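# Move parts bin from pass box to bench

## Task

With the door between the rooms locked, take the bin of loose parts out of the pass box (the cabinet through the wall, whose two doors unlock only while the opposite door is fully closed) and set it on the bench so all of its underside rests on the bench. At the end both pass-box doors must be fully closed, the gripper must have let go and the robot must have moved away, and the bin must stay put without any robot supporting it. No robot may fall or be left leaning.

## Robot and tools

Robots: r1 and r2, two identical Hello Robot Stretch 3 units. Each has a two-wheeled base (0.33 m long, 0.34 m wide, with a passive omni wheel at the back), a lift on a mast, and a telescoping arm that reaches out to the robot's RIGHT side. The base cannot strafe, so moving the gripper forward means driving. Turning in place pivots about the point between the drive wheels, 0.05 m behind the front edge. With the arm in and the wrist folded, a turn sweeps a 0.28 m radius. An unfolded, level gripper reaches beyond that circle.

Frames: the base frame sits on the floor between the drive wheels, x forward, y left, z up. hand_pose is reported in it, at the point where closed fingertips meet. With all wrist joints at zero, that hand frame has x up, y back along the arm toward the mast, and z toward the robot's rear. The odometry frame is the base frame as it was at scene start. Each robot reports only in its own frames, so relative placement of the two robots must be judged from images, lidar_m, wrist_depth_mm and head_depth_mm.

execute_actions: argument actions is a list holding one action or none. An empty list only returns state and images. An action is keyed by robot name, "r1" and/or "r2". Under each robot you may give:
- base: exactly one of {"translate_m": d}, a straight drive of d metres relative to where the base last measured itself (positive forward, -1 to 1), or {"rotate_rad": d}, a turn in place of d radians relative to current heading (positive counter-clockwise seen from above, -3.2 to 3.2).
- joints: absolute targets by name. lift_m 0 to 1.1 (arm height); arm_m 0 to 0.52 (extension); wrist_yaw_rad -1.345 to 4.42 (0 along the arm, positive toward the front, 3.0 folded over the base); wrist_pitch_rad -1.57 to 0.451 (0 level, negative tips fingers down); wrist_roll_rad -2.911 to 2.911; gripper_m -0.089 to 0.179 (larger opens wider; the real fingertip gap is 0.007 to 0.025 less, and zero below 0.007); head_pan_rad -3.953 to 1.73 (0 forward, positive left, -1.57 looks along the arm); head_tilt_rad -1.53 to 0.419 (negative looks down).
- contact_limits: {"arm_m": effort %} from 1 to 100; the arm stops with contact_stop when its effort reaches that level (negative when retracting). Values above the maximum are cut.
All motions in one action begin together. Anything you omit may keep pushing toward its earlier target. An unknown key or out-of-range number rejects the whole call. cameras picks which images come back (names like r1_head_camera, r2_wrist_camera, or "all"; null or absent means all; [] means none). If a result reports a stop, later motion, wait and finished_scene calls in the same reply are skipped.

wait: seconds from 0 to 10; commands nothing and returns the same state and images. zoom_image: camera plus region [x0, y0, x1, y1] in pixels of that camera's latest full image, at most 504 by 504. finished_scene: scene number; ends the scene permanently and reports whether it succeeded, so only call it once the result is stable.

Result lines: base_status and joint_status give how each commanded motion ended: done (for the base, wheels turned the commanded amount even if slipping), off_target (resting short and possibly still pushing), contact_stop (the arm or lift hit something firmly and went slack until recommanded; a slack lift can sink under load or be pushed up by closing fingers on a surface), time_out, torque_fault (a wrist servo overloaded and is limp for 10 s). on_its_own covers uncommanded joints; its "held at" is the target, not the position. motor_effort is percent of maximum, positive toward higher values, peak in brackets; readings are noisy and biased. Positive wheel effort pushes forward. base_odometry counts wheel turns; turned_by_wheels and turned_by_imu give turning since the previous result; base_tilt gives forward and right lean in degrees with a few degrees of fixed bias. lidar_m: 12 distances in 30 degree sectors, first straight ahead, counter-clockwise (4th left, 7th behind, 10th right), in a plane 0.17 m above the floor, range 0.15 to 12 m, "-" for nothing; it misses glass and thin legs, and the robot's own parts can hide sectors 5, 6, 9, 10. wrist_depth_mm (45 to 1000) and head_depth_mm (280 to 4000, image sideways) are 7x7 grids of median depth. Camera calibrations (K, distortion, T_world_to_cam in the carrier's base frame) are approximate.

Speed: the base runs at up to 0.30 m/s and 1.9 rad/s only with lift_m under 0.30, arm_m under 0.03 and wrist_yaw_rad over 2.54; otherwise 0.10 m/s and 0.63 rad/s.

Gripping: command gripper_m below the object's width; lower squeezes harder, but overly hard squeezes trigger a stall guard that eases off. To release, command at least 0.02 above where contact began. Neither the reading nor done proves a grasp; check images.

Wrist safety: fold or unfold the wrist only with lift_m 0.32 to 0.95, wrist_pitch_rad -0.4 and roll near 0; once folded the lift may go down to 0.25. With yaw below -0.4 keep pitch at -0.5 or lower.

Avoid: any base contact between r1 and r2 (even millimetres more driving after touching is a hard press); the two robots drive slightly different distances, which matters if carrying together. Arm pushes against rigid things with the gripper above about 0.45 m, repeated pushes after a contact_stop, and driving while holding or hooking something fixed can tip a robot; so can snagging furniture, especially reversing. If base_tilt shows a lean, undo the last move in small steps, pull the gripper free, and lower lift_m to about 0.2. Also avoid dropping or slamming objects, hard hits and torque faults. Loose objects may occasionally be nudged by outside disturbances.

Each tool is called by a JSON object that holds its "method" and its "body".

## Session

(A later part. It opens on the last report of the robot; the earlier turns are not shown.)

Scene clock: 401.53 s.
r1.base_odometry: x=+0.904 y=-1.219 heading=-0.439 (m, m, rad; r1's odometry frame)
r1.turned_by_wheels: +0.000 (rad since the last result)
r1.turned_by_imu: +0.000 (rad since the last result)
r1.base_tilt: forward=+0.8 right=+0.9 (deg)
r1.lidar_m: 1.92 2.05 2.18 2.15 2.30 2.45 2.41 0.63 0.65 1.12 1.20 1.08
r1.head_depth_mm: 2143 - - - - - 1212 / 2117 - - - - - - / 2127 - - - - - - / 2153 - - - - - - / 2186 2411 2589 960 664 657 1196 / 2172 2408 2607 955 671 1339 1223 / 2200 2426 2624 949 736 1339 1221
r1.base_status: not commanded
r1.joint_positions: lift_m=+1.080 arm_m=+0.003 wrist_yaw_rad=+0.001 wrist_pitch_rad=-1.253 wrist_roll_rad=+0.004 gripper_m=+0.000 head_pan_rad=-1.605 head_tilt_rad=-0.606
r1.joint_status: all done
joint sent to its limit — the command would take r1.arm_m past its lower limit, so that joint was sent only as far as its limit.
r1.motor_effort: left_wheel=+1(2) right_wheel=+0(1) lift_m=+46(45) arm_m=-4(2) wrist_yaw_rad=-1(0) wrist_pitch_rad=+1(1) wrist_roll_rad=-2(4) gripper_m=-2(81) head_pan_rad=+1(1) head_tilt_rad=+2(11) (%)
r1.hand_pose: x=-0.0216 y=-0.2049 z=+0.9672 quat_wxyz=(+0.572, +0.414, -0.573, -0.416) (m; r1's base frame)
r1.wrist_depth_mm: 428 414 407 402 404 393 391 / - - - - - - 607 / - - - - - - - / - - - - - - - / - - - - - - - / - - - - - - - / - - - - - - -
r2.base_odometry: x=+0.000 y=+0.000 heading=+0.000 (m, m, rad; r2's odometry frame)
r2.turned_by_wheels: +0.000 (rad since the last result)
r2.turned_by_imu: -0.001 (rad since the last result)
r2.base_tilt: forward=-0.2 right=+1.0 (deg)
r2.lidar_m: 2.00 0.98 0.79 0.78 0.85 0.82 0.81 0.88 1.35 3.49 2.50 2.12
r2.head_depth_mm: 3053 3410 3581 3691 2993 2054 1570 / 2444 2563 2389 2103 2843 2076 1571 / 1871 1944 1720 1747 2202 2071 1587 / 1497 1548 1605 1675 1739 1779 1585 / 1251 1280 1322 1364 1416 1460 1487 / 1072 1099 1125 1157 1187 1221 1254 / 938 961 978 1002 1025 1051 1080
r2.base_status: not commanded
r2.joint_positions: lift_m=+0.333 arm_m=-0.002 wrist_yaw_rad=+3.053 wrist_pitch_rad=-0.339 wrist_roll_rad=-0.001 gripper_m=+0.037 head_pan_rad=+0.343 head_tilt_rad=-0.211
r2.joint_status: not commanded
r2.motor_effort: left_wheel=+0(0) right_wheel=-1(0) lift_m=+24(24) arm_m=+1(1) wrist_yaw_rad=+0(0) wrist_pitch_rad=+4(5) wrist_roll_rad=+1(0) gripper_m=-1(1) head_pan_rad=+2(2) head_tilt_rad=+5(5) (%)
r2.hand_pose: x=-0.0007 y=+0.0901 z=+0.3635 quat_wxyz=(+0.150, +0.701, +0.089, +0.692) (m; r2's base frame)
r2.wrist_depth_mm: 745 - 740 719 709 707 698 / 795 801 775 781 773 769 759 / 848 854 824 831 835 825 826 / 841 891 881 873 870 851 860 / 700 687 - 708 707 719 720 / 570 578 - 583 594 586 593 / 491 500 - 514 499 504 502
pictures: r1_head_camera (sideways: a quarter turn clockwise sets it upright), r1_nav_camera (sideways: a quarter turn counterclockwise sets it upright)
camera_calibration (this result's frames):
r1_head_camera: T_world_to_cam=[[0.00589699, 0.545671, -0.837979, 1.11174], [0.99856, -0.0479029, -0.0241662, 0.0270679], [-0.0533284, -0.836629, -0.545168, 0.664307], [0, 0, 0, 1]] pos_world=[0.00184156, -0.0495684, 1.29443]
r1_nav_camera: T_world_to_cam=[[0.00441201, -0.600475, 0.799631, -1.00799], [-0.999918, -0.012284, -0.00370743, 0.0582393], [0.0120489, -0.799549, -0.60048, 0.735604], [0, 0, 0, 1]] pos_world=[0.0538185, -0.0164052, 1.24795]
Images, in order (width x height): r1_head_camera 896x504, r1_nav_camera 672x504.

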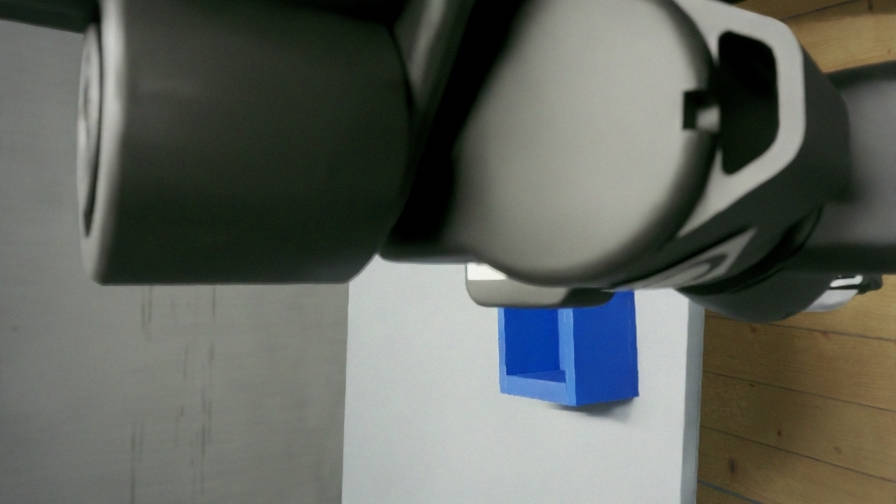

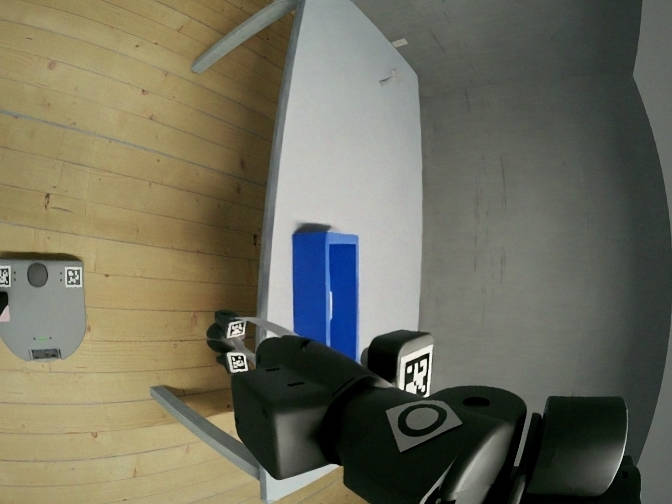

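{"method": "execute_actions", "body": {"actions": [{"r1":{"base":{"rotate_rad":2.93},"joints":{"head_pan_rad":0,"head_tilt_rad":-0.4}}}], "cameras": []}}

{"method": "execute_actions", "body": {"actions": [{"r1":{"base":{"translate_m":1.0},"joints":{"lift_m":0.85,"wrist_pitch_rad":-0.3}}}], "cameras": []}}

{"method": "execute_actions", "body": {"actions": [{"r1":{"base":{"translate_m":1.0}}}], "cameras": ["r1_nav_camera"]}}

{"method": "execute_actions", "body": {"actions": [{"r1":{"base":{"translate_m":0.19},"joints":{"head_pan_rad":-1.0,"head_tilt_rad":-0.6}}}], "cameras": ["r1_nav_camera"]}}

Scene clock: 421.73 s.
r1.base_odometry: x=+0.904 y=-1.219 heading=+2.491 (m, m, rad; r1's odometry frame)
r1.turned_by_wheels: +2.930 (rad since the last result)
r1.turned_by_imu: +2.963 (rad since the last result)
r1.base_tilt: forward=+0.8 right=+0.8 (deg)
r1.lidar_m: 2.41 2.44 0.63 1.12 1.13 1.08 1.91 1.94 2.33 2.15 2.17 2.62
r1.head_depth_mm: 2130 2293 2484 2648 2307 1745 1402 / 2101 2252 2412 2627 2317 1746 1402 / 2070 2211 2368 2553 2293 1746 1400 / 2040 2172 2358 2511 2298 1740 1394 / 2009 2128 2306 2448 2277 1739 1399 / 1969 2098 2196 2425 2291 1732 1389 / 1958 2000 2052 2419 2273 1729 1390
r1.base_status: done
r1.joint_positions: lift_m=+1.080 arm_m=+0.003 wrist_yaw_rad=+0.001 wrist_pitch_rad=-1.253 wrist_roll_rad=+0.004 gripper_m=+0.000 head_pan_rad=-0.007 head_tilt_rad=-0.409
r1.joint_status: all done
r1.motor_effort: left_wheel=-2(6) right_wheel=+3(7) lift_m=+46(45) arm_m=-4(4) wrist_yaw_rad=-1(1) wrist_pitch_rad=+1(1) wrist_roll_rad=-2(2) gripper_m=-3(3) head_pan_rad=+1(29) head_tilt_rad=+4(13) (%)
r1.hand_pose: x=-0.0216 y=-0.2049 z=+0.9672 quat_wxyz=(+0.572, +0.414, -0.573, -0.416) (m; r1's base frame)
r1.wrist_depth_mm: - - - - - - - / - - - - - - - / - - - - - - - / - - - - - - - / - - - - - - - / - - - - - - - / - - - - - - -
r2.base_odometry: x=+0.000 y=+0.000 heading=+0.000 (m, m, rad; r2's odometry frame)
r2.turned_by_wheels: +0.000 (rad since the last result)
r2.turned_by_imu: -0.005 (rad since the last result)
r2.base_tilt: forward=-0.1 right=+1.1 (deg)
r2.lidar_m: 2.00 0.98 0.79 0.78 0.85 0.82 0.81 0.88 1.35 3.52 2.50 2.12
r2.head_depth_mm: 3030 3422 3569 3736 3002 2065 1569 / 2448 2543 2399 2095 2847 2072 1579 / 1868 1951 1722 1738 2210 2079 1568 / 1499 1550 1603 1671 1737 1789 1589 / 1251 1278 1325 1365 1407 1460 1478 / 1074 1100 1127 1161 1186 1219 1256 / 941 960 982 1004 1026 1054 1081
r2.base_status: not commanded
r2.joint_positions: lift_m=+0.333 arm_m=-0.002 wrist_yaw_rad=+3.053 wrist_pitch_rad=-0.339 wrist_roll_rad=-0.001 gripper_m=+0.037 head_pan_rad=+0.343 head_tilt_rad=-0.211
r2.joint_status: not commanded
r2.motor_effort: left_wheel=-1(1) right_wheel=-1(1) lift_m=+24(24) arm_m=+1(0) wrist_yaw_rad=+0(0) wrist_pitch_rad=+5(4) wrist_roll_rad=+0(1) gripper_m=+0(0) head_pan_rad=+2(2) head_tilt_rad=+4(4) (%)
r2.hand_pose: x=-0.0007 y=+0.0901 z=+0.3635 quat_wxyz=(+0.150, +0.701, +0.089, +0.692) (m; r2's base frame)
r2.wrist_depth_mm: 732 - 716 727 709 696 702 / 785 792 787 776 771 770 756 / 834 866 849 825 838 830 822 / 845 876 873 872 868 864 876 / 694 697 - 699 714 706 721 / 577 573 - 586 587 594 597 / 496 493 - 518 505 502 510
pictures: none
No camera images: the call's "cameras" was empty. Leave "cameras" out to get every camera's image.

Scene clock: 433.10 s.
r1.base_odometry: x=+0.109 y=-0.613 heading=+2.491 (m, m, rad; r1's odometry frame)
r1.turned_by_wheels: +0.000 (rad since the last result)
r1.turned_by_imu: +0.001 (rad since the last result)
r1.base_tilt: forward=+0.8 right=+0.9 (deg)
r1.lidar_m: 1.42 1.44 1.80 2.75 1.43 0.80 2.05 2.94 2.19 2.02 2.05 1.53
r1.head_depth_mm: 1242 1333 1444 1553 1706 1749 1410 / 1225 1313 1411 1531 1658 1744 1400 / 1208 1293 1389 1500 1637 1713 1398 / 1189 1269 1363 1471 1602 1687 1400 / 1169 1256 1343 1444 1574 1665 1391 / 1155 1232 1318 1411 1541 1629 1394 / 1138 1213 1299 1388 1506 1605 1392
r1.base_status: done
r1.joint_positions: lift_m=+0.850 arm_m=+0.003 wrist_yaw_rad=+0.001 wrist_pitch_rad=-0.320 wrist_roll_rad=+0.004 gripper_m=+0.000 head_pan_rad=-0.007 head_tilt_rad=-0.408
r1.joint_status: all done
r1.motor_effort: left_wheel=-2(3) right_wheel=+2(9) lift_m=+20(37) arm_m=-4(4) wrist_yaw_rad=-2(1) wrist_pitch_rad=+6(7) wrist_roll_rad=-2(2) gripper_m=-3(3) head_pan_rad=+1(2) head_tilt_rad=+4(2) (%)
r1.hand_pose: x=-0.0213 y=-0.3835 z=+0.8857 quat_wxyz=(+0.697, +0.113, -0.699, -0.113) (m; r1's base frame)
r1.wrist_depth_mm: - - - - - - - / - - - - - - - / - - - - - - - / - - - - - - - / - - - - - - - / - - - - - - - / - - - - - - -
r2.base_odometry: x=+0.000 y=+0.000 heading=+0.000 (m, m, rad; r2's odometry frame)
r2.turned_by_wheels: +0.000 (rad since the last result)
r2.turned_by_imu: -0.003 (rad since the last result)
r2.base_tilt: forward=-0.2 right=+1.1 (deg)
r2.lidar_m: 2.00 0.98 0.79 0.78 0.85 0.81 0.81 0.88 1.34 3.50 2.49 2.12
r2.head_depth_mm: 3027 3409 3513 3718 3005 2072 1584 / 2464 2539 2415 2104 2801 2081 1577 / 1871 1950 1710 1749 2234 2074 1582 / 1497 1549 1609 1670 1735 1804 1598 / 1251 1284 1329 1365 1403 1452 1486 / 1073 1100 1129 1155 1186 1224 1251 / 939 963 980 997 1028 1050 1076
r2.base_status: not commanded
r2.joint_positions: lift_m=+0.333 arm_m=-0.002 wrist_yaw_rad=+3.053 wrist_pitch_rad=-0.339 wrist_roll_rad=-0.001 gripper_m=+0.037 head_pan_rad=+0.343 head_tilt_rad=-0.211
r2.joint_status: not commanded
r2.motor_effort: left_wheel=+0(0) right_wheel=-1(1) lift_m=+24(24) arm_m=+1(0) wrist_yaw_rad=+0(0) wrist_pitch_rad=+4(4) wrist_roll_rad=+1(0) gripper_m=+0(0) head_pan_rad=+2(2) head_tilt_rad=+4(4) (%)
r2.hand_pose: x=-0.0007 y=+0.0901 z=+0.3635 quat_wxyz=(+0.150, +0.701, +0.089, +0.692) (m; r2's base frame)
r2.wrist_depth_mm: 726 - 723 728 715 711 708 / 796 806 776 765 771 771 759 / 835 861 842 829 839 837 809 / 836 872 868 863 872 849 865 / 697 706 - 702 720 704 725 / 576 574 - 584 593 588 595 / 489 491 - 515 500 507 510
pictures: none
No camera images: the call's "cameras" was empty. Leave "cameras" out to get every camera's image.

Scene clock: 444.47 s.
r1.base_odometry: x=-0.687 y=-0.007 heading=+2.491 (m, m, rad; r1's odometry frame)
r1.turned_by_wheels: +0.000 (rad since the last result)
r1.turned_by_imu: +0.001 (rad since the last result)
r1.base_tilt: forward=+0.8 right=+0.9 (deg)
r1.lidar_m: 0.43 0.43 0.54 1.14 2.90 1.70 3.04 3.10 2.05 1.90 0.70 0.46
r1.head_depth_mm: 343 368 396 429 470 517 576 / 337 362 389 422 460 505 561 / 332 355 382 413 450 494 548 / 327 349 375 405 441 483 533 / 322 344 369 398 431 472 521 / 317 338 363 391 423 462 509 / 313 333 357 384 415 452 497
r1.base_status: done
r1.joint_positions: lift_m=+0.850 arm_m=+0.003 wrist_yaw_rad=+0.001 wrist_pitch_rad=-0.320 wrist_roll_rad=+0.004 gripper_m=+0.000 head_pan_rad=-0.007 head_tilt_rad=-0.408
r1.joint_status: not commanded
r1.motor_effort: left_wheel=-2(3) right_wheel=+2(6) lift_m=+20(20) arm_m=-4(4) wrist_yaw_rad=-1(2) wrist_pitch_rad=+6(6) wrist_roll_rad=-2(2) gripper_m=-3(3) head_pan_rad=+2(2) head_tilt_rad=+2(3) (%)
r1.hand_pose: x=-0.0213 y=-0.3835 z=+0.8857 quat_wxyz=(+0.697, +0.113, -0.699, -0.113) (m; r1's base frame)
r1.wrist_depth_mm: 725 - - - - - - / 707 - - - - - - / 696 - - - - - - / 679 - - - - - - / 667 - - - - - - / 639 998 - - - - - / 631 977 - - - - -
r2.base_odometry: x=+0.000 y=+0.000 heading=+0.000 (m, m, rad; r2's odometry frame)
r2.turned_by_wheels: +0.000 (rad since the last result)
r2.turned_by_imu: -0.003 (rad since the last result)
r2.base_tilt: forward=+0.0 right=+1.0 (deg)
r2.lidar_m: 2.01 0.98 0.78 0.78 0.85 0.82 0.81 0.88 1.35 3.50 2.49 2.12
r2.head_depth_mm: 3023 3443 3539 3712 2999 2068 1578 / 2440 2510 2386 2134 2824 2069 1585 / 1861 1950 1706 1756 2220 2067 1572 / 1500 1555 1611 1665 1730 1778 1583 / 1249 1286 1324 1369 1413 1451 1489 / 1072 1099 1125 1160 1183 1218 1251 / 942 956 981 1004 1024 1049 1080
r2.base_status: not commanded
r2.joint_positions: lift_m=+0.333 arm_m=-0.002 wrist_yaw_rad=+3.053 wrist_pitch_rad=-0.339 wrist_roll_rad=-0.001 gripper_m=+0.037 head_pan_rad=+0.343 head_tilt_rad=-0.211
r2.joint_status: not commanded
r2.motor_effort: left_wheel=+0(1) right_wheel=-1(2) lift_m=+24(24) arm_m=+1(0) wrist_yaw_rad=+0(0) wrist_pitch_rad=+4(4) wrist_roll_rad=+1(0) gripper_m=+0(0) head_pan_rad=+2(2) head_tilt_rad=+4(5) (%)
r2.hand_pose: x=-0.0007 y=+0.0901 z=+0.3635 quat_wxyz=(+0.150, +0.701, +0.089, +0.692) (m; r2's base frame)
r2.wrist_depth_mm: 731 - 732 729 716 705 700 / 791 813 792 770 774 765 743 / 846 864 849 860 826 829 831 / 838 869 883 869 856 869 870 / 694 693 - 703 728 718 725 / 576 577 - 586 599 590 603 / 493 494 - 515 498 504 509
pictures: r1_nav_camera (sideways: a quarter turn counterclockwise sets it upright)
camera_calibration (this result's frames):
r1_nav_camera: T_world_to_cam=[[0.431702, 0.0216194, 0.901757, -1.14377], [0.0387813, -0.999233, 0.00539043, 0.0400585], [0.901182, 0.0326442, -0.432209, 0.511243], [0, 0, 0, 1]] pos_world=[0.0314911, 0.0480663, 1.25215]
Images, in order (width x height): r1_nav_camera 672x504.

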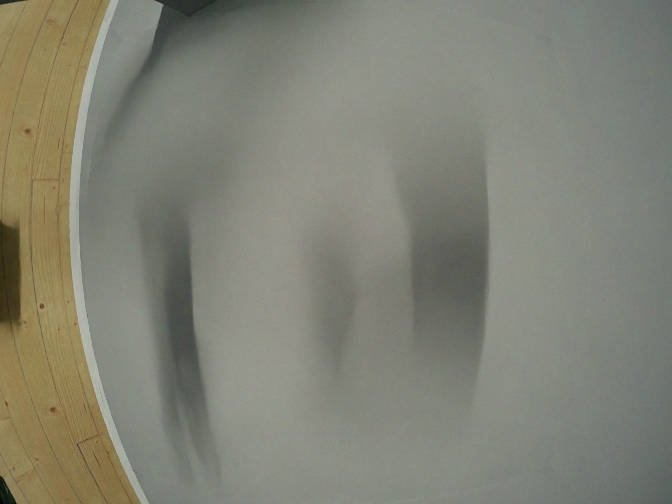

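Scene clock: 447.67 s.
r1.base_odometry: x=-0.838 y=+0.108 heading=+2.491 (m, m, rad; r1's odometry frame)
r1.turned_by_wheels: +0.000 (rad since the last result)
r1.turned_by_imu: +0.000 (rad since the last result)
r1.base_tilt: forward=+0.8 right=+0.9 (deg)
r1.lidar_m: 0.24 0.24 0.30 0.64 2.93 1.88 3.25 3.06 2.03 1.76 0.39 0.26
r1.head_depth_mm: 1156 1554 1778 1971 1832 1483 1247 / 748 894 1121 1485 1726 1485 1242 / 551 629 733 876 1084 1367 1239 / 438 485 544 618 719 857 1057 / 363 395 433 479 535 609 704 / 310 333 360 391 428 473 529 / - 293 307 330 356 387 423
r1.base_status: done
r1.joint_positions: lift_m=+0.850 arm_m=+0.003 wrist_yaw_rad=+0.001 wrist_pitch_rad=-0.320 wrist_roll_rad=+0.004 gripper_m=+0.000 head_pan_rad=-0.993 head_tilt_rad=-0.592
r1.joint_status: all done
r1.motor_effort: left_wheel=-2(4) right_wheel=+2(7) lift_m=+20(19) arm_m=-4(4) wrist_yaw_rad=-1(1) wrist_pitch_rad=+6(6) wrist_roll_rad=-2(2) gripper_m=-3(3) head_pan_rad=-2(30) head_tilt_rad=-3(13) (%)
r1.hand_pose: x=-0.0213 y=-0.3835 z=+0.8857 quat_wxyz=(+0.697, +0.113, -0.699, -0.113) (m; r1's base frame)
r1.wrist_depth_mm: 440 715 - - - - - / 428 683 - - - - - / 421 673 - - - - - / 407 640 - - - - - / 401 616 - - - - - / 392 597 - - - - - / 386 580 - - - - -
r2.base_odometry: x=+0.000 y=+0.000 heading=+0.000 (m, m, rad; r2's odometry frame)
r2.turned_by_wheels: +0.000 (rad since the last result)
r2.turned_by_imu: -0.001 (rad since the last result)
r2.base_tilt: forward=-0.2 right=+1.1 (deg)
r2.lidar_m: 2.01 0.98 0.79 0.78 0.85 0.82 0.81 0.88 1.35 3.50 2.49 2.12
r2.head_depth_mm: 3024 3355 3556 3705 2984 2067 1584 / 2467 2539 2391 2105 2855 2077 1571 / 1868 1955 1722 1742 2209 2084 1584 / 1495 1553 1597 1670 1734 1792 1586 / 1251 1284 1318 1361 1415 1460 1487 / 1073 1097 1125 1151 1190 1220 1250 / 938 961 979 1000 1025 1057 1083
r2.base_status: not commanded
r2.joint_positions: lift_m=+0.333 arm_m=-0.002 wrist_yaw_rad=+3.053 wrist_pitch_rad=-0.339 wrist_roll_rad=-0.001 gripper_m=+0.037 head_pan_rad=+0.343 head_tilt_rad=-0.211
r2.joint_status: not commanded
r2.motor_effort: left_wheel=+0(1) right_wheel=+0(1) lift_m=+24(24) arm_m=+1(1) wrist_yaw_rad=+0(0) wrist_pitch_rad=+4(4) wrist_roll_rad=+1(0) gripper_m=+0(0) head_pan_rad=+2(3) head_tilt_rad=+5(4) (%)
r2.hand_pose: x=-0.0007 y=+0.0901 z=+0.3635 quat_wxyz=(+0.150, +0.701, +0.089, +0.692) (m; r2's base frame)
r2.wrist_depth_mm: 735 - 727 728 715 718 700 / 794 792 804 774 765 776 750 / 845 860 850 839 828 822 822 / 830 863 863 873 848 863 845 / 686 704 - 705 713 719 731 / 573 577 - 582 589 586 591 / 492 491 - 515 501 503 507
pictures: r1_nav_camera (sideways: a quarter turn counterclockwise sets it upright)
camera_calibration (this result's frames):
r1_nav_camera: T_world_to_cam=[[0.342614, -0.48014, 0.807516, -1.02033], [-0.811535, -0.584295, -0.00309683, 0.0562952], [0.473315, -0.654266, -0.589838, 0.718946], [0, 0, 0, 1]] pos_world=[0.0549768, 0.0133738, 1.24817]
Images, in order (width x height): r1_nav_camera 672x504.

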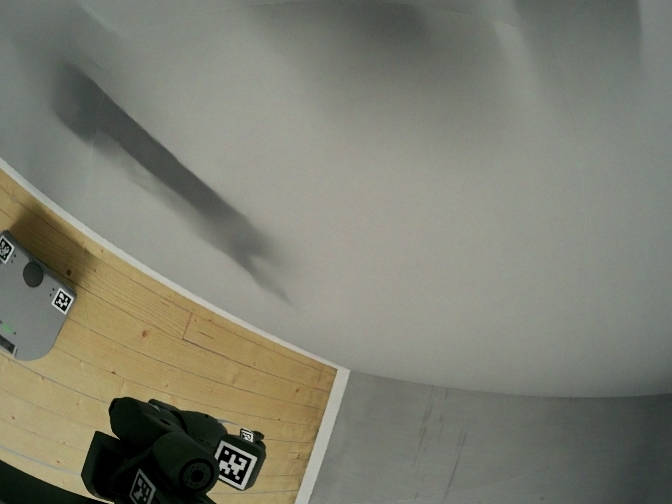

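{"method": "execute_actions", "body": {"actions": [{"r1":{"base":{"translate_m":-0.25}}}], "cameras": []}}

{"method": "execute_actions", "body": {"actions": [{"r1":{"base":{"rotate_rad":-2.8},"joints":{"head_pan_rad":-1.57,"head_tilt_rad":-0.5}}}], "cameras": ["r1_nav_camera","r1_head_camera"]}}

Scene clock: 459.43 s.
r1.base_odometry: x=-0.639 y=-0.043 heading=+2.491 (m, m, rad; r1's odometry frame)
r1.turned_by_wheels: +0.000 (rad since the last result)
r1.turned_by_imu: -0.001 (rad since the last result)
r1.base_tilt: forward=+0.8 right=+0.9 (deg)
r1.lidar_m: 0.49 0.49 0.62 1.30 2.90 1.64 2.99 3.13 2.07 1.90 0.79 0.53
r1.head_depth_mm: 1540 1670 1824 2018 1839 1482 1244 / 1545 1718 1922 2106 1818 1486 1248 / 1190 1352 1581 1884 1811 1478 1244 / 942 1047 1171 1341 1546 1461 1237 / 783 854 936 1032 1153 1319 1236 / 668 719 776 843 924 1019 1126 / 584 621 664 713 769 832 913
r1.base_status: done
r1.joint_positions: lift_m=+0.850 arm_m=+0.003 wrist_yaw_rad=+0.001 wrist_pitch_rad=-0.320 wrist_roll_rad=+0.004 gripper_m=+0.000 head_pan_rad=-0.993 head_tilt_rad=-0.593
r1.joint_status: not commanded
r1.motor_effort: left_wheel=-2(7) right_wheel=+3(4) lift_m=+19(20) arm_m=-4(4) wrist_yaw_rad=-1(1) wrist_pitch_rad=+6(6) wrist_roll_rad=-2(2) gripper_m=-3(3) head_pan_rad=-3(3) head_tilt_rad=-3(2) (%)
r1.hand_pose: x=-0.0213 y=-0.3835 z=+0.8857 quat_wxyz=(+0.697, +0.113, -0.699, -0.113) (m; r1's base frame)
r1.wrist_depth_mm: 817 - - - - - - / 783 - - - - - - / 790 - - - - - - / 753 - - - - - - / 753 - - - - - - / 733 - - - - - - / 724 - - - - - -
r2.base_odometry: x=+0.000 y=+0.000 heading=+0.000 (m, m, rad; r2's odometry frame)
r2.turned_by_wheels: +0.000 (rad since the last result)
r2.turned_by_imu: -0.003 (rad since the last result)
r2.base_tilt: forward=-0.2 right=+1.2 (deg)
r2.lidar_m: 2.00 0.98 0.78 0.78 0.85 0.82 0.81 0.88 1.34 3.52 2.49 2.12
r2.head_depth_mm: 3009 3379 3550 3707 2987 2057 1582 / 2434 2530 2410 2094 2816 2067 1582 / 1869 1958 1724 1743 2246 2069 1582 / 1498 1546 1607 1677 1734 1799 1587 / 1249 1283 1326 1363 1411 1461 1487 / 1073 1100 1130 1157 1187 1224 1256 / 939 956 982 1003 1025 1049 1077
r2.base_status: not commanded
r2.joint_positions: lift_m=+0.333 arm_m=-0.002 wrist_yaw_rad=+3.053 wrist_pitch_rad=-0.339 wrist_roll_rad=-0.001 gripper_m=+0.037 head_pan_rad=+0.343 head_tilt_rad=-0.211
r2.joint_status: not commanded
r2.motor_effort: left_wheel=+0(1) right_wheel=-1(1) lift_m=+24(24) arm_m=+1(1) wrist_yaw_rad=+0(0) wrist_pitch_rad=+4(4) wrist_roll_rad=+0(0) gripper_m=+0(1) head_pan_rad=+2(2) head_tilt_rad=+4(5) (%)
r2.hand_pose: x=-0.0007 y=+0.0901 z=+0.3635 quat_wxyz=(+0.150, +0.701, +0.089, +0.692) (m; r2's base frame)
r2.wrist_depth_mm: 726 - 727 713 709 710 707 / 797 793 785 768 767 766 766 / 834 859 840 830 829 818 821 / 826 868 874 864 870 858 861 / 693 691 - 711 721 709 721 / 566 577 - 587 581 593 591 / 493 493 - 512 499 505 503
pictures: none
No camera images: the call's "cameras" was empty. Leave "cameras" out to get every camera's image.

Scene clock: 464.90 s.
r1.base_odometry: x=-0.639 y=-0.043 heading=-0.309 (m, m, rad; r1's odometry frame)
r1.turned_by_wheels: -2.800 (rad since the last result)
r1.turned_by_imu: -2.834 (rad since the last result)
r1.base_tilt: forward=+0.8 right=+0.9 (deg)
r1.lidar_m: 3.85 2.26 1.91 1.05 0.57 0.49 0.49 0.55 0.92 2.87 2.00 1.64
r1.head_depth_mm: 2279 364 400 2604 2017 599 1245 / 2299 358 394 2760 2019 589 1247 / 2318 353 387 2747 2019 578 - / 2379 348 381 2728 2002 1628 - / 2415 343 375 2707 1996 1576 593 / 2461 338 369 411 455 506 579 / 2506 333 363 397 434 482 565
r1.base_status: done
r1.joint_positions: lift_m=+0.850 arm_m=+0.003 wrist_yaw_rad=+0.001 wrist_pitch_rad=-0.320 wrist_roll_rad=+0.004 gripper_m=+0.000 head_pan_rad=-1.563 head_tilt_rad=-0.507
r1.joint_status: all done
r1.motor_effort: left_wheel=+3(7) right_wheel=-2(5) lift_m=+20(20) arm_m=-3(4) wrist_yaw_rad=+0(1) wrist_pitch_rad=+6(6) wrist_roll_rad=-2(2) gripper_m=-2(2) head_pan_rad=-3(25) head_tilt_rad=+2(10) (%)
r1.hand_pose: x=-0.0213 y=-0.3835 z=+0.8857 quat_wxyz=(+0.697, +0.113, -0.699, -0.113) (m; r1's base frame)
r1.wrist_depth_mm: 140 - - - - - 710 / 150 180 - - - - 767 / 161 174 - - - - 631 / 175 184 - - - - 526 / 191 197 - - 257 252 259 / 208 217 229 - 251 265 281 / 230 243 255 270 284 303 683
r2.base_odometry: x=+0.000 y=+0.000 heading=+0.000 (m, m, rad; r2's odometry frame)
r2.turned_by_wheels: +0.000 (rad since the last result)
r2.turned_by_imu: -0.001 (rad since the last result)
r2.base_tilt: forward=-0.2 right=+0.9 (deg)
r2.lidar_m: 2.00 0.98 0.79 0.78 0.85 0.82 0.81 0.88 1.35 3.50 2.50 2.12
r2.head_depth_mm: 3097 3410 3551 3725 3006 2060 1567 / 2443 2549 2404 2095 2783 2074 1577 / 1874 1954 1712 1745 2219 2073 1574 / 1494 1557 1606 1667 1729 1790 1581 / 1247 1292 1327 1364 1409 1456 1490 / 1073 1100 1126 1157 1188 1228 1255 / 940 959 982 1003 1026 1054 1078
r2.base_status: not commanded
r2.joint_positions: lift_m=+0.333 arm_m=-0.002 wrist_yaw_rad=+3.053 wrist_pitch_rad=-0.339 wrist_roll_rad=-0.001 gripper_m=+0.037 head_pan_rad=+0.343 head_tilt_rad=-0.211
r2.joint_status: not commanded
r2.motor_effort: left_wheel=+0(0) right_wheel=-1(1) lift_m=+24(24) arm_m=+1(1) wrist_yaw_rad=+0(0) wrist_pitch_rad=+4(4) wrist_roll_rad=+0(0) gripper_m=+0(0) head_pan_rad=+2(2) head_tilt_rad=+4(4) (%)
r2.hand_pose: x=-0.0007 y=+0.0901 z=+0.3635 quat_wxyz=(+0.150, +0.701, +0.089, +0.692) (m; r2's base frame)
r2.wrist_depth_mm: 735 - 722 730 715 704 703 / 795 809 773 770 761 764 747 / 846 864 846 833 824 813 813 / 830 876 881 887 864 854 876 / 683 697 - 708 709 705 733 / 575 578 - 582 585 586 603 / 486 489 - 510 503 501 502
pictures: r1_head_camera (sideways: a quarter turn clockwise sets it upright), r1_nav_camera (sideways: a quarter turn counterclockwise sets it upright)
camera_calibration (this result's frames):
r1_head_camera: T_world_to_cam=[[-0.0161059, 0.460384, -0.887574, 1.17655], [0.999705, -0.00870399, -0.0226554, 0.0250971], [-0.0181556, -0.887677, -0.460108, 0.553418], [0, 0, 0, 1]] pos_world=[0.00390737, -0.0501894, 1.29948]
r1_nav_camera: T_world_to_cam=[[0.0287091, -0.51822, 0.854765, -1.08002], [-0.998544, -0.0539369, 0.000837771, 0.0523137], [0.0456692, -0.853545, -0.519014, 0.629411], [0, 0, 0, 1]] pos_world=[0.0544992, -0.0196366, 1.24979]
Images, in order (width x height): r1_head_camera 896x504, r1_nav_camera 672x504.

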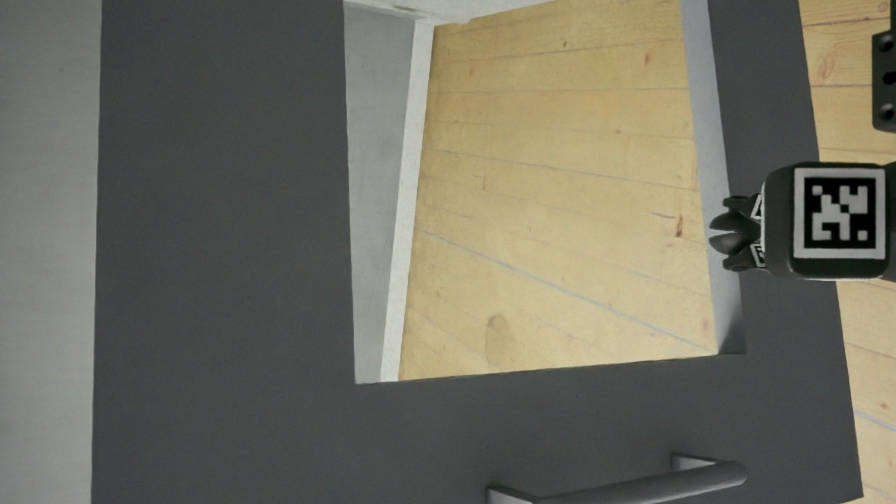

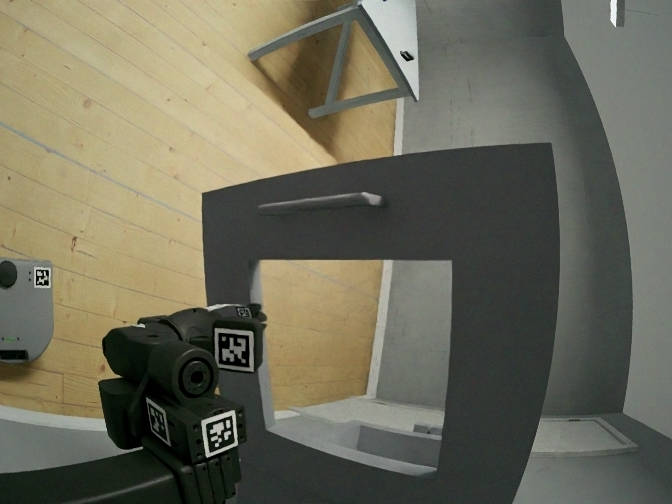

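{"method": "execute_actions", "body": {"actions": [{"r1":{"joints":{"lift_m":0.77}}}], "cameras": []}}

{"method": "execute_actions", "body": {"actions": [{"r1":{"joints":{"arm_m":0.45},"contact_limits":{"arm_m":25}}}], "cameras": ["r1_nav_camera"]}}

Scene clock: 472.23 s.
r1.base_odometry: x=-0.639 y=-0.043 heading=-0.309 (m, m, rad; r1's odometry frame)
r1.turned_by_wheels: +0.000 (rad since the last result)
r1.turned_by_imu: +0.000 (rad since the last result)
r1.base_tilt: forward=+0.9 right=+0.9 (deg)
r1.lidar_m: 3.84 2.26 1.91 1.05 0.58 0.49 0.49 0.55 0.92 2.87 2.00 1.64
r1.head_depth_mm: 2263 364 400 2637 2031 599 1249 / 2294 359 393 2746 2021 590 1245 / 2316 353 387 2751 2002 578 617 / 2382 348 381 2724 2001 1584 590 / 2422 343 374 2704 1994 1571 594 / 2472 338 368 411 456 506 580 / 2519 333 363 397 434 483 565
r1.base_status: not commanded
r1.joint_positions: lift_m=+0.770 arm_m=+0.003 wrist_yaw_rad=+0.001 wrist_pitch_rad=-0.320 wrist_roll_rad=+0.004 gripper_m=+0.000 head_pan_rad=-1.563 head_tilt_rad=-0.507
r1.joint_status: all done
r1.motor_effort: left_wheel=+4(3) right_wheel=-2(2) lift_m=+19(21) arm_m=-4(3) wrist_yaw_rad=-1(0) wrist_pitch_rad=+6(6) wrist_roll_rad=-2(2) gripper_m=-3(2) head_pan_rad=-3(2) head_tilt_rad=+3(1) (%)
r1.hand_pose: x=-0.0213 y=-0.3835 z=+0.8058 quat_wxyz=(+0.697, +0.113, -0.699, -0.113) (m; r1's base frame)
r1.wrist_depth_mm: 141 - - - - - 709 / 149 180 - - - - 666 / 161 174 - - - 224 217 / 175 183 189 194 204 212 222 / 190 195 204 207 225 235 248 / 208 218 224 - 251 268 685 / 231 240 966 999 - - 814
r2.base_odometry: x=+0.000 y=+0.000 heading=+0.000 (m, m, rad; r2's odometry frame)
r2.turned_by_wheels: +0.000 (rad since the last result)
r2.turned_by_imu: -0.002 (rad since the last result)
r2.base_tilt: forward=-0.1 right=+1.1 (deg)
r2.lidar_m: 2.01 0.98 0.79 0.78 0.85 0.82 0.81 0.88 1.34 3.51 2.48 2.12
r2.head_depth_mm: 3023 3381 3608 3708 2989 2067 1574 / 2448 2542 2409 2108 2816 2073 1576 / 1864 1963 1711 1748 2206 2098 1578 / 1494 1548 1607 1667 1733 1795 1591 / 1256 1285 1320 1360 1407 1462 1480 / 1071 1097 1125 1154 1190 1222 1260 / 939 958 981 1003 1024 1056 1076
r2.base_status: not commanded
r2.joint_positions: lift_m=+0.333 arm_m=-0.002 wrist_yaw_rad=+3.053 wrist_pitch_rad=-0.339 wrist_roll_rad=-0.001 gripper_m=+0.037 head_pan_rad=+0.343 head_tilt_rad=-0.211
r2.joint_status: not commanded
r2.motor_effort: left_wheel=+0(0) right_wheel=-1(1) lift_m=+24(24) arm_m=+1(1) wrist_yaw_rad=+0(0) wrist_pitch_rad=+4(5) wrist_roll_rad=+1(1) gripper_m=-1(0) head_pan_rad=+2(2) head_tilt_rad=+4(4) (%)
r2.hand_pose: x=-0.0007 y=+0.0901 z=+0.3635 quat_wxyz=(+0.150, +0.701, +0.089, +0.692) (m; r2's base frame)
r2.wrist_depth_mm: 739 - 721 718 709 708 705 / 789 802 786 782 765 768 765 / 850 872 854 840 847 835 811 / 822 882 867 861 862 858 862 / 699 700 - 701 719 727 731 / 568 582 - 586 589 589 596 / 492 493 - 514 497 500 507
pictures: none
No camera images: the call's "cameras" was empty. Leave "cameras" out to get every camera's image.

Scene clock: 476.70 s.
r1.base_odometry: x=-0.639 y=-0.043 heading=-0.309 (m, m, rad; r1's odometry frame)
r1.turned_by_wheels: +0.000 (rad since the last result)
r1.turned_by_imu: +0.000 (rad since the last result)
r1.base_tilt: forward=+0.8 right=+0.9 (deg)
r1.lidar_m: 3.84 2.26 1.91 1.05 0.58 0.49 0.49 0.55 0.92 2.86 2.01 1.64
r1.head_depth_mm: 2271 581 2690 2639 769 787 - / 2316 634 2731 2776 785 - 1307 / 2354 698 2770 2902 1798 1580 1304 / 2407 773 833 899 1857 1582 1301 / 2464 2702 2935 2729 1994 1577 1301 / 2532 2742 2998 2695 1996 1577 1300 / 2577 2803 3066 2704 1972 1562 1293
r1.base_status: not commanded
r1.joint_positions: lift_m=+0.770 arm_m=+0.450 wrist_yaw_rad=+0.000 wrist_pitch_rad=-0.320 wrist_roll_rad=+0.004 gripper_m=+0.000 head_pan_rad=-1.563 head_tilt_rad=-0.506
r1.joint_status: all done
r1.motor_effort: left_wheel=+2(6) right_wheel=-1(3) lift_m=+20(20) arm_m=+3(7) wrist_yaw_rad=+0(6) wrist_pitch_rad=+6(9) wrist_roll_rad=-2(2) gripper_m=-3(3) head_pan_rad=-3(3) head_tilt_rad=+2(3) (%)
r1.contact_limits: arm_m 25 (drawing in: default 25, maximum 41; extending or still: default 33, maximum 55)
r1.hand_pose: x=-0.0215 y=-0.8303 z=+0.8057 quat_wxyz=(+0.697, +0.113, -0.699, -0.113) (m; r1's base frame)
r1.wrist_depth_mm: - - 209 149 127 - - / - - - 162 139 - - / - - - 177 152 - - / - - - 194 158 - - / - - - 218 151 130 853 / - - - - 156 126 107 / - - - 991 190 135 107
r2.base_odometry: x=+0.000 y=+0.000 heading=+0.000 (m, m, rad; r2's odometry frame)
r2.turned_by_wheels: +0.000 (rad since the last result)
r2.turned_by_imu: -0.001 (rad since the last result)
r2.base_tilt: forward=-0.2 right=+1.2 (deg)
r2.lidar_m: 2.01 0.98 0.79 0.78 0.85 0.82 0.81 0.88 1.35 3.50 2.50 2.12
r2.head_depth_mm: 2982 3388 3594 3686 3022 2068 1585 / 2461 2524 2404 2099 2821 2070 1579 / 1874 1954 1715 1732 2221 2082 1591 / 1497 1548 1604 1672 1736 1797 1588 / 1249 1286 1319 1368 1412 1456 1494 / 1071 1099 1130 1159 1193 1224 1258 / 941 955 978 1003 1029 1053 1073
r2.base_status: not commanded
r2.joint_positions: lift_m=+0.333 arm_m=-0.002 wrist_yaw_rad=+3.053 wrist_pitch_rad=-0.339 wrist_roll_rad=-0.001 gripper_m=+0.037 head_pan_rad=+0.343 head_tilt_rad=-0.211
r2.joint_status: not commanded
r2.motor_effort: left_wheel=+0(0) right_wheel=-2(1) lift_m=+24(24) arm_m=+0(1) wrist_yaw_rad=+0(0) wrist_pitch_rad=+4(4) wrist_roll_rad=+0(1) gripper_m=+0(0) head_pan_rad=+2(2) head_tilt_rad=+4(5) (%)
r2.hand_pose: x=-0.0007 y=+0.0901 z=+0.3635 quat_wxyz=(+0.150, +0.701, +0.089, +0.692) (m; r2's base frame)
r2.wrist_depth_mm: 740 - 718 731 718 715 705 / 802 798 781 779 773 755 764 / 848 849 848 842 856 828 829 / 845 875 879 865 853 855 877 / 701 697 - 711 720 717 728 / 577 580 - 581 593 592 595 / 490 492 - 516 504 508 508
pictures: r1_nav_camera (sideways: a quarter turn counterclockwise sets it upright)
camera_calibration (this result's frames):
r1_nav_camera: T_world_to_cam=[[0.0286572, -0.517389, 0.85527, -1.08068], [-0.998549, -0.0538484, 0.000882788, 0.0522551], [0.0455982, -0.854054, -0.518181, 0.628328], [0, 0, 0, 1]] pos_world=[0.0544979, -0.0196916, 1.24981]
Images, in order (width x height): r1_nav_camera 672x504.

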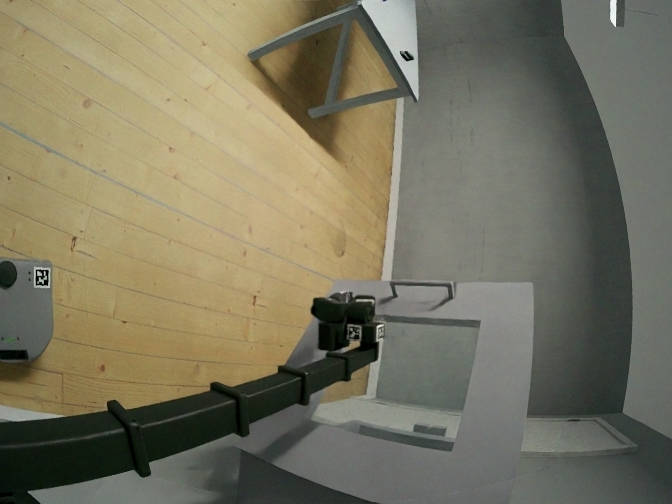

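{"method": "execute_actions", "body": {"actions": [{"r1":{"base":{"rotate_rad":-0.25}}}], "cameras": ["r1_nav_camera","r1_head_camera"]}}

Scene clock: 482.73 s.
r1.base_odometry: x=-0.639 y=-0.043 heading=-0.559 (m, m, rad; r1's odometry frame)
r1.turned_by_wheels: -0.250 (rad since the last result)
r1.turned_by_imu: -0.251 (rad since the last result)
r1.base_tilt: forward=+0.8 right=+0.9 (deg)
r1.lidar_m: 3.00 2.77 1.99 1.91 0.71 0.51 0.48 0.50 0.68 1.74 2.95 1.64
r1.head_depth_mm: 1268 647 649 650 692 748 - / 1718 978 1095 1098 848 - 1306 / 2370 2548 2757 2729 1870 1591 1302 / 2383 2583 2811 2871 1896 1589 1303 / 2354 2564 2833 2731 1999 1574 1298 / 2357 2556 2802 2718 1990 1569 1299 / 2350 2550 2762 2709 1976 1572 1291
r1.base_status: done
r1.joint_positions: lift_m=+0.770 arm_m=+0.450 wrist_yaw_rad=+0.001 wrist_pitch_rad=-0.321 wrist_roll_rad=+0.004 gripper_m=+0.000 head_pan_rad=-1.563 head_tilt_rad=-0.506
r1.joint_status: not commanded
r1.motor_effort: left_wheel=+3(21) right_wheel=-1(22) lift_m=+20(20) arm_m=+3(3) wrist_yaw_rad=-1(28) wrist_pitch_rad=+6(7) wrist_roll_rad=-2(2) gripper_m=-3(5) head_pan_rad=-2(2) head_tilt_rad=+2(3) (%)
r1.hand_pose: x=-0.0212 y=-0.8302 z=+0.8055 quat_wxyz=(+0.697, +0.113, -0.699, -0.113) (m; r1's base frame)
r1.wrist_depth_mm: - - - - - 345 400 / - - - - - 378 430 / - - - - - 354 246 / - - - - - 360 239 / - - - - - 816 241 / - - - - - 821 244 / - - - - - 813 540
r2.base_odometry: x=+0.000 y=+0.000 heading=+0.000 (m, m, rad; r2's odometry frame)
r2.turned_by_wheels: +0.000 (rad since the last result)
r2.turned_by_imu: -0.002 (rad since the last result)
r2.base_tilt: forward=-0.2 right=+1.1 (deg)
r2.lidar_m: 2.00 0.98 0.78 0.78 0.85 0.82 0.81 0.88 1.35 3.51 2.49 2.12
r2.head_depth_mm: 3005 3405 3580 3702 2990 2069 1571 / 2441 2530 2415 2111 2837 2074 1584 / 1875 1957 1722 1753 2226 2077 1579 / 1506 1550 1615 1666 1732 1804 1579 / 1242 1287 1319 1361 1416 1462 1493 / 1076 1103 1125 1156 1189 1218 1256 / 936 958 984 1006 1030 1050 1076
r2.base_status: not commanded
r2.joint_positions: lift_m=+0.333 arm_m=-0.002 wrist_yaw_rad=+3.053 wrist_pitch_rad=-0.339 wrist_roll_rad=-0.001 gripper_m=+0.037 head_pan_rad=+0.343 head_tilt_rad=-0.211
r2.joint_status: not commanded
r2.motor_effort: left_wheel=+0(0) right_wheel=-1(0) lift_m=+24(24) arm_m=+1(1) wrist_yaw_rad=+0(0) wrist_pitch_rad=+4(4) wrist_roll_rad=+1(1) gripper_m=-1(0) head_pan_rad=+2(2) head_tilt_rad=+4(5) (%)
r2.hand_pose: x=-0.0007 y=+0.0901 z=+0.3635 quat_wxyz=(+0.150, +0.701, +0.089, +0.692) (m; r2's base frame)
r2.wrist_depth_mm: 749 - 732 709 713 711 701 / 795 810 789 784 776 764 771 / 851 845 833 850 829 823 829 / 817 882 892 877 870 852 855 / 692 692 - 706 715 722 722 / 573 571 - 589 594 593 599 / 492 492 - 510 501 499 504
pictures: r1_head_camera (sideways: a quarter turn clockwise sets it upright), r1_nav_camera (sideways: a quarter turn counterclockwise sets it upright)
camera_calibration (this result's frames):
r1_head_camera: T_world_to_cam=[[-0.0160587, 0.459519, -0.888023, 1.17714], [0.999705, -0.00881415, -0.0226393, 0.0250762], [-0.0182304, -0.888124, -0.459242, 0.552292], [0, 0, 0, 1]] pos_world=[0.00390296, -0.0501915, 1.29953]
r1_nav_camera: T_world_to_cam=[[0.028657, -0.517389, 0.85527, -1.08068], [-0.998549, -0.0538481, 0.000882799, 0.0522551], [0.0455979, -0.854055, -0.518181, 0.628327], [0, 0, 0, 1]] pos_world=[0.0544979, -0.0196916, 1.24981]
Images, in order (width x height): r1_head_camera 896x504, r1_nav_camera 672x504.

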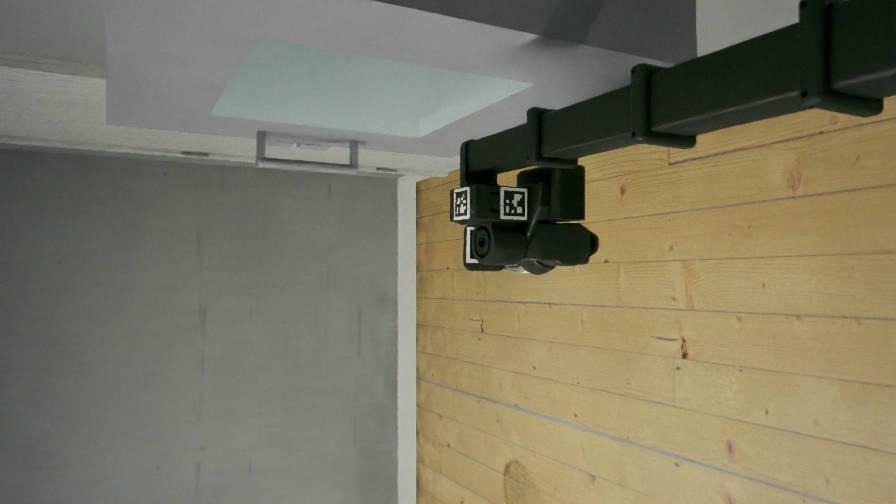

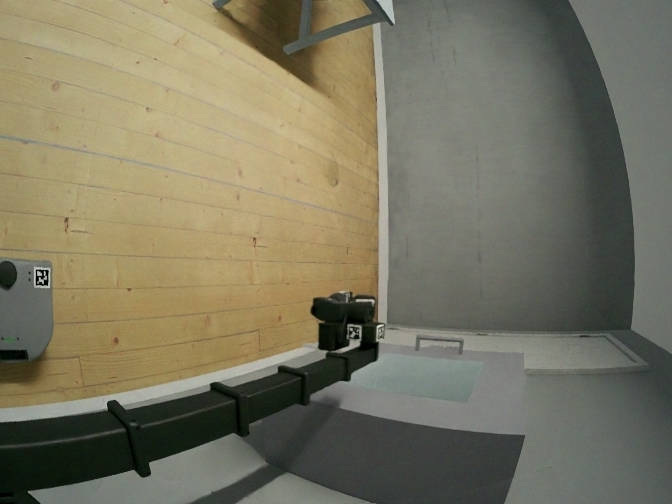

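{"method": "execute_actions", "body": {"actions": [{"r1":{"base":{"rotate_rad":-0.07},"joints":{"head_pan_rad":-2.0}}}], "cameras": ["r1_nav_camera","r1_head_camera"]}}

Scene clock: 488.10 s.
r1.base_odometry: x=-0.639 y=-0.043 heading=-0.629 (m, m, rad; r1's odometry frame)
r1.turned_by_wheels: -0.070 (rad since the last result)
r1.turned_by_imu: -0.071 (rad since the last result)
r1.base_tilt: forward=+0.8 right=+0.9 (deg)
r1.lidar_m: 2.99 3.00 2.04 1.91 0.77 0.52 0.49 0.50 0.63 1.40 2.92 1.64
r1.head_depth_mm: 525 553 586 620 658 701 751 / 589 623 665 710 761 819 887 / 658 619 683 759 841 981 1053 / 749 581 637 703 786 1187 - / 876 546 595 663 725 - 1269 / 1066 612 696 902 1786 1525 1293 / 1351 869 1062 1173 1787 1571 1291
r1.base_status: done
r1.joint_positions: lift_m=+0.770 arm_m=+0.450 wrist_yaw_rad=+0.001 wrist_pitch_rad=-0.321 wrist_roll_rad=+0.004 gripper_m=+0.000 head_pan_rad=-1.993 head_tilt_rad=-0.506
r1.joint_status: all done
r1.motor_effort: left_wheel=+3(9) right_wheel=-2(8) lift_m=+20(20) arm_m=+3(3) wrist_yaw_rad=-2(1) wrist_pitch_rad=+6(6) wrist_roll_rad=-2(2) gripper_m=-3(2) head_pan_rad=-3(22) head_tilt_rad=+1(2) (%)
r1.hand_pose: x=-0.0213 y=-0.8303 z=+0.8055 quat_wxyz=(+0.697, +0.113, -0.699, -0.113) (m; r1's base frame)
r1.wrist_depth_mm: - - - - 409 418 433 / - - - - 423 446 468 / - - - - 436 253 417 / - - - - - 246 174 / - - - - - 252 172 / - - - - - 256 174 / - - - - 995 694 177
r2.base_odometry: x=+0.000 y=+0.000 heading=+0.000 (m, m, rad; r2's odometry frame)
r2.turned_by_wheels: +0.000 (rad since the last result)
r2.turned_by_imu: -0.001 (rad since the last result)
r2.base_tilt: forward=+0.0 right=+1.1 (deg)
r2.lidar_m: 2.01 0.98 0.78 0.78 0.85 0.82 0.81 0.88 1.35 3.50 2.50 2.12
r2.head_depth_mm: 3019 3407 3540 3710 3001 2058 1573 / 2434 2531 2398 2102 2843 2071 1581 / 1870 1949 1715 1741 2208 2072 1589 / 1494 1547 1611 1669 1729 1812 1583 / 1251 1285 1326 1363 1416 1464 1488 / 1072 1098 1126 1159 1184 1220 1258 / 939 960 979 1002 1025 1056 1078
r2.base_status: not commanded
r2.joint_positions: lift_m=+0.333 arm_m=-0.002 wrist_yaw_rad=+3.053 wrist_pitch_rad=-0.339 wrist_roll_rad=-0.001 gripper_m=+0.037 head_pan_rad=+0.343 head_tilt_rad=-0.211
r2.joint_status: not commanded
r2.motor_effort: left_wheel=+0(0) right_wheel=-1(1) lift_m=+24(24) arm_m=+1(1) wrist_yaw_rad=+0(0) wrist_pitch_rad=+4(4) wrist_roll_rad=+1(1) gripper_m=+0(0) head_pan_rad=+2(2) head_tilt_rad=+5(5) (%)
r2.hand_pose: x=-0.0007 y=+0.0901 z=+0.3635 quat_wxyz=(+0.150, +0.701, +0.089, +0.692) (m; r2's base frame)
r2.wrist_depth_mm: 731 - 725 725 724 708 712 / 799 798 793 772 771 761 762 / 855 862 838 843 844 820 825 / 831 872 893 868 861 877 864 / 693 685 - 703 719 704 726 / 579 575 - 586 594 592 601 / 493 490 - 510 496 509 505
pictures: r1_head_camera (sideways: a quarter turn clockwise sets it upright), r1_nav_camera (sideways: a quarter turn counterclockwise sets it upright)
camera_calibration (this result's frames):
r1_head_camera: T_world_to_cam=[[0.176819, 0.42444, -0.888023, 1.17596], [0.905167, -0.424453, -0.0226393, 0.0256529], [-0.386533, -0.799806, -0.459241, 0.554537], [0, 0, 0, 1]] pos_world=[-0.0168053, -0.0447142, 1.29953]
r1_nav_camera: T_world_to_cam=[[-0.189472, -0.482298, 0.855271, -1.07935], [-0.930219, 0.367005, 0.000882882, 0.0518382], [-0.314315, -0.795422, -0.51818, 0.630521], [0, 0, 0, 1]] pos_world=[0.041896, -0.0380626, 1.24981]
Images, in order (width x height): r1_head_camera 896x504, r1_nav_camera 672x504.

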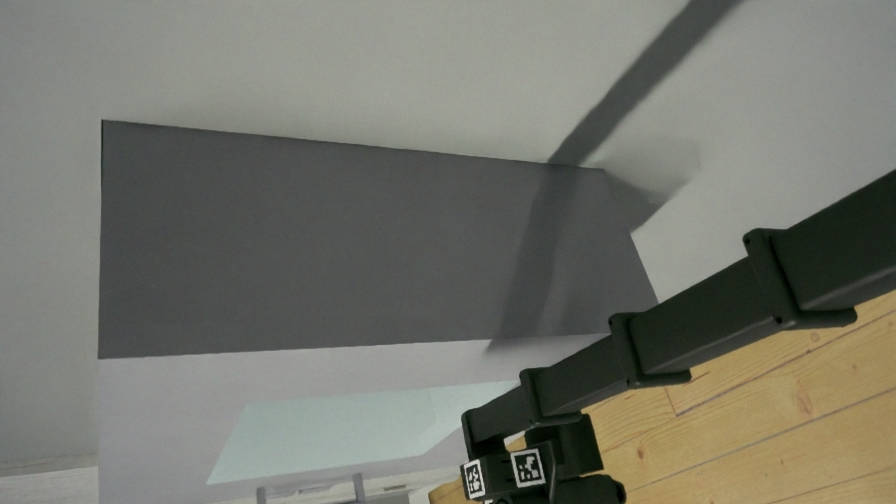

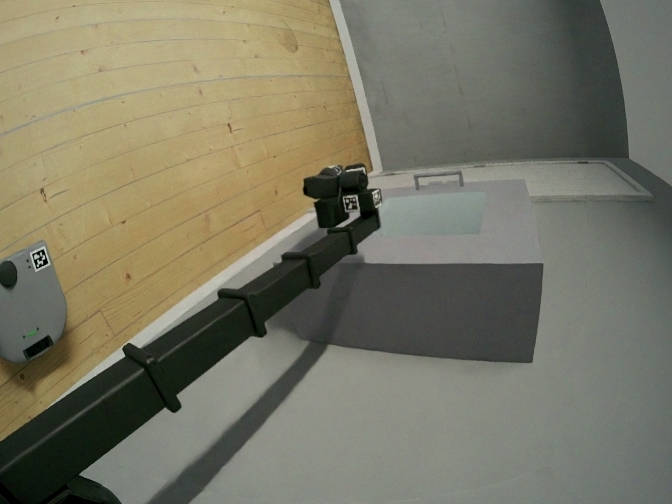

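{"method": "execute_actions", "body": {"actions": [{"r1":{"base":{"rotate_rad":-0.1}}}], "cameras": ["r1_nav_camera","r1_head_camera"]}}

Scene clock: 492.63 s.
r1.base_odometry: x=-0.639 y=-0.043 heading=-0.729 (m, m, rad; r1's odometry frame)
r1.turned_by_wheels: -0.100 (rad since the last result)
r1.turned_by_imu: -0.101 (rad since the last result)
r1.base_tilt: forward=+0.8 right=+0.9 (deg)
r1.lidar_m: 1.64 3.43 2.13 1.91 0.88 0.54 0.49 0.49 0.59 1.12 2.88 1.64
r1.head_depth_mm: 480 507 537 573 612 658 709 / 528 562 601 645 694 752 821 / 588 629 679 733 800 881 955 / 648 623 683 755 845 1031 - / 730 579 631 692 761 - 1263 / 848 540 588 644 794 1525 1299 / 1012 583 684 1129 1784 1573 1297
r1.base_status: done
r1.joint_positions: lift_m=+0.770 arm_m=+0.450 wrist_yaw_rad=+0.001 wrist_pitch_rad=-0.321 wrist_roll_rad=+0.004 gripper_m=+0.000 head_pan_rad=-1.993 head_tilt_rad=-0.506
r1.joint_status: not commanded
r1.motor_effort: left_wheel=+3(10) right_wheel=+0(8) lift_m=+20(20) arm_m=+3(3) wrist_yaw_rad=+0(1) wrist_pitch_rad=+6(6) wrist_roll_rad=-2(2) gripper_m=-3(3) head_pan_rad=-2(3) head_tilt_rad=+2(2) (%)
r1.hand_pose: x=-0.0213 y=-0.8303 z=+0.8056 quat_wxyz=(+0.697, +0.113, -0.699, -0.113) (m; r1's base frame)
r1.wrist_depth_mm: - - - 409 440 469 492 / - - - 454 472 502 529 / - - - 511 241 437 416 / - - - - 200 171 309 / - - - - 207 132 235 / - - - - 192 128 104 / - - - - 960 132 93
r2.base_odometry: x=+0.000 y=+0.000 heading=+0.000 (m, m, rad; r2's odometry frame)
r2.turned_by_wheels: +0.000 (rad since the last result)
r2.turned_by_imu: -0.001 (rad since the last result)
r2.base_tilt: forward=-0.2 right=+1.1 (deg)
r2.lidar_m: 2.01 0.98 0.78 0.78 0.85 0.82 0.81 0.88 1.35 3.51 2.50 2.12
r2.head_depth_mm: 3017 3398 3541 3756 2983 2055 1569 / 2442 2540 2388 2095 2840 2069 1582 / 1862 1957 1719 1742 2222 2071 1594 / 1499 1549 1607 1673 1736 1800 1585 / 1248 1284 1327 1360 1405 1459 1488 / 1071 1100 1125 1157 1188 1219 1260 / 938 962 980 1005 1023 1049 1074
r2.base_status: not commanded
r2.joint_positions: lift_m=+0.333 arm_m=-0.002 wrist_yaw_rad=+3.053 wrist_pitch_rad=-0.339 wrist_roll_rad=-0.001 gripper_m=+0.037 head_pan_rad=+0.343 head_tilt_rad=-0.211
r2.joint_status: not commanded
r2.motor_effort: left_wheel=-1(0) right_wheel=-1(1) lift_m=+24(24) arm_m=+2(1) wrist_yaw_rad=+0(0) wrist_pitch_rad=+5(4) wrist_roll_rad=+0(0) gripper_m=+0(0) head_pan_rad=+2(2) head_tilt_rad=+4(5) (%)
r2.hand_pose: x=-0.0007 y=+0.0901 z=+0.3635 quat_wxyz=(+0.150, +0.701, +0.089, +0.692) (m; r2's base frame)
r2.wrist_depth_mm: 736 - 721 722 709 717 702 / 792 791 765 777 776 764 762 / 837 865 835 848 819 845 825 / 831 890 875 885 866 877 862 / 689 704 - 714 712 722 730 / 578 580 - 579 590 591 594 / 494 494 - 507 505 507 510
pictures: r1_head_camera (sideways: a quarter turn clockwise sets it upright), r1_nav_camera (sideways: a quarter turn counterclockwise sets it upright)
camera_calibration (this result's frames):
r1_head_camera: T_world_to_cam=[[0.176873, 0.424418, -0.888023, 1.17596], [0.905113, -0.424568, -0.0226393, 0.0256532], [-0.386635, -0.799757, -0.459241, 0.554538], [0, 0, 0, 1]] pos_world=[-0.0168109, -0.0447113, 1.29953]
r1_nav_camera: T_world_to_cam=[[-0.189533, -0.482274, 0.855271, -1.07935], [-0.930172, 0.367123, 0.000882874, 0.0518379], [-0.314415, -0.795382, -0.51818, 0.630522], [0, 0, 0, 1]] pos_world=[0.0418912, -0.0380672, 1.24981]
Images, in order (width x height): r1_head_camera 896x504, r1_nav_camera 672x504.

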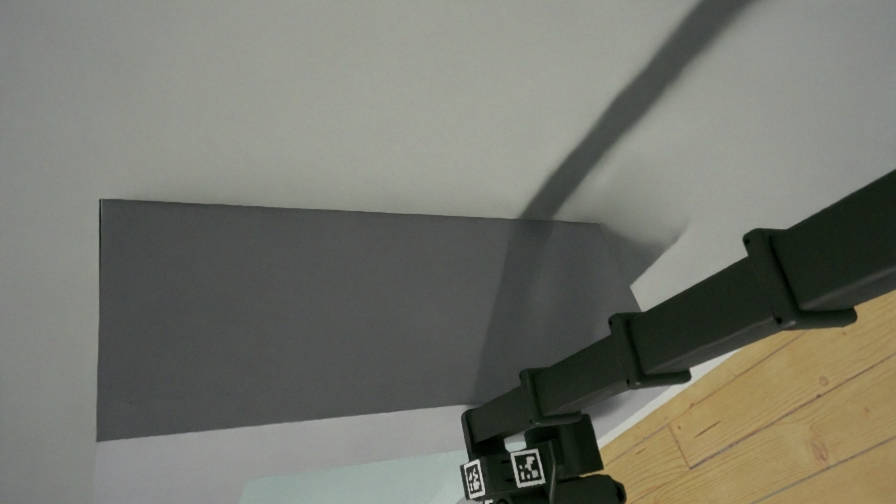

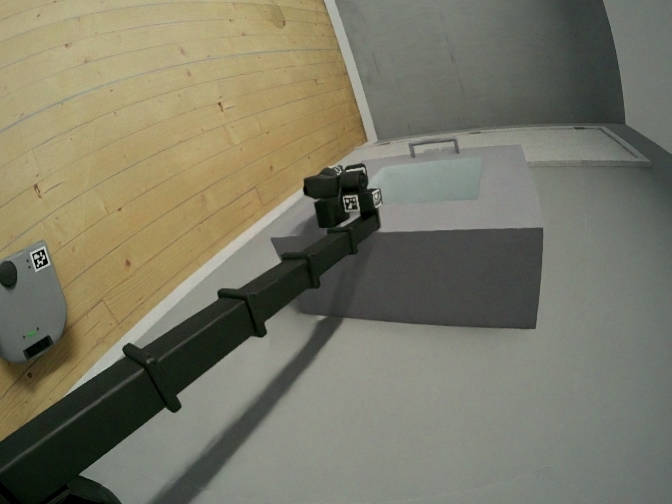

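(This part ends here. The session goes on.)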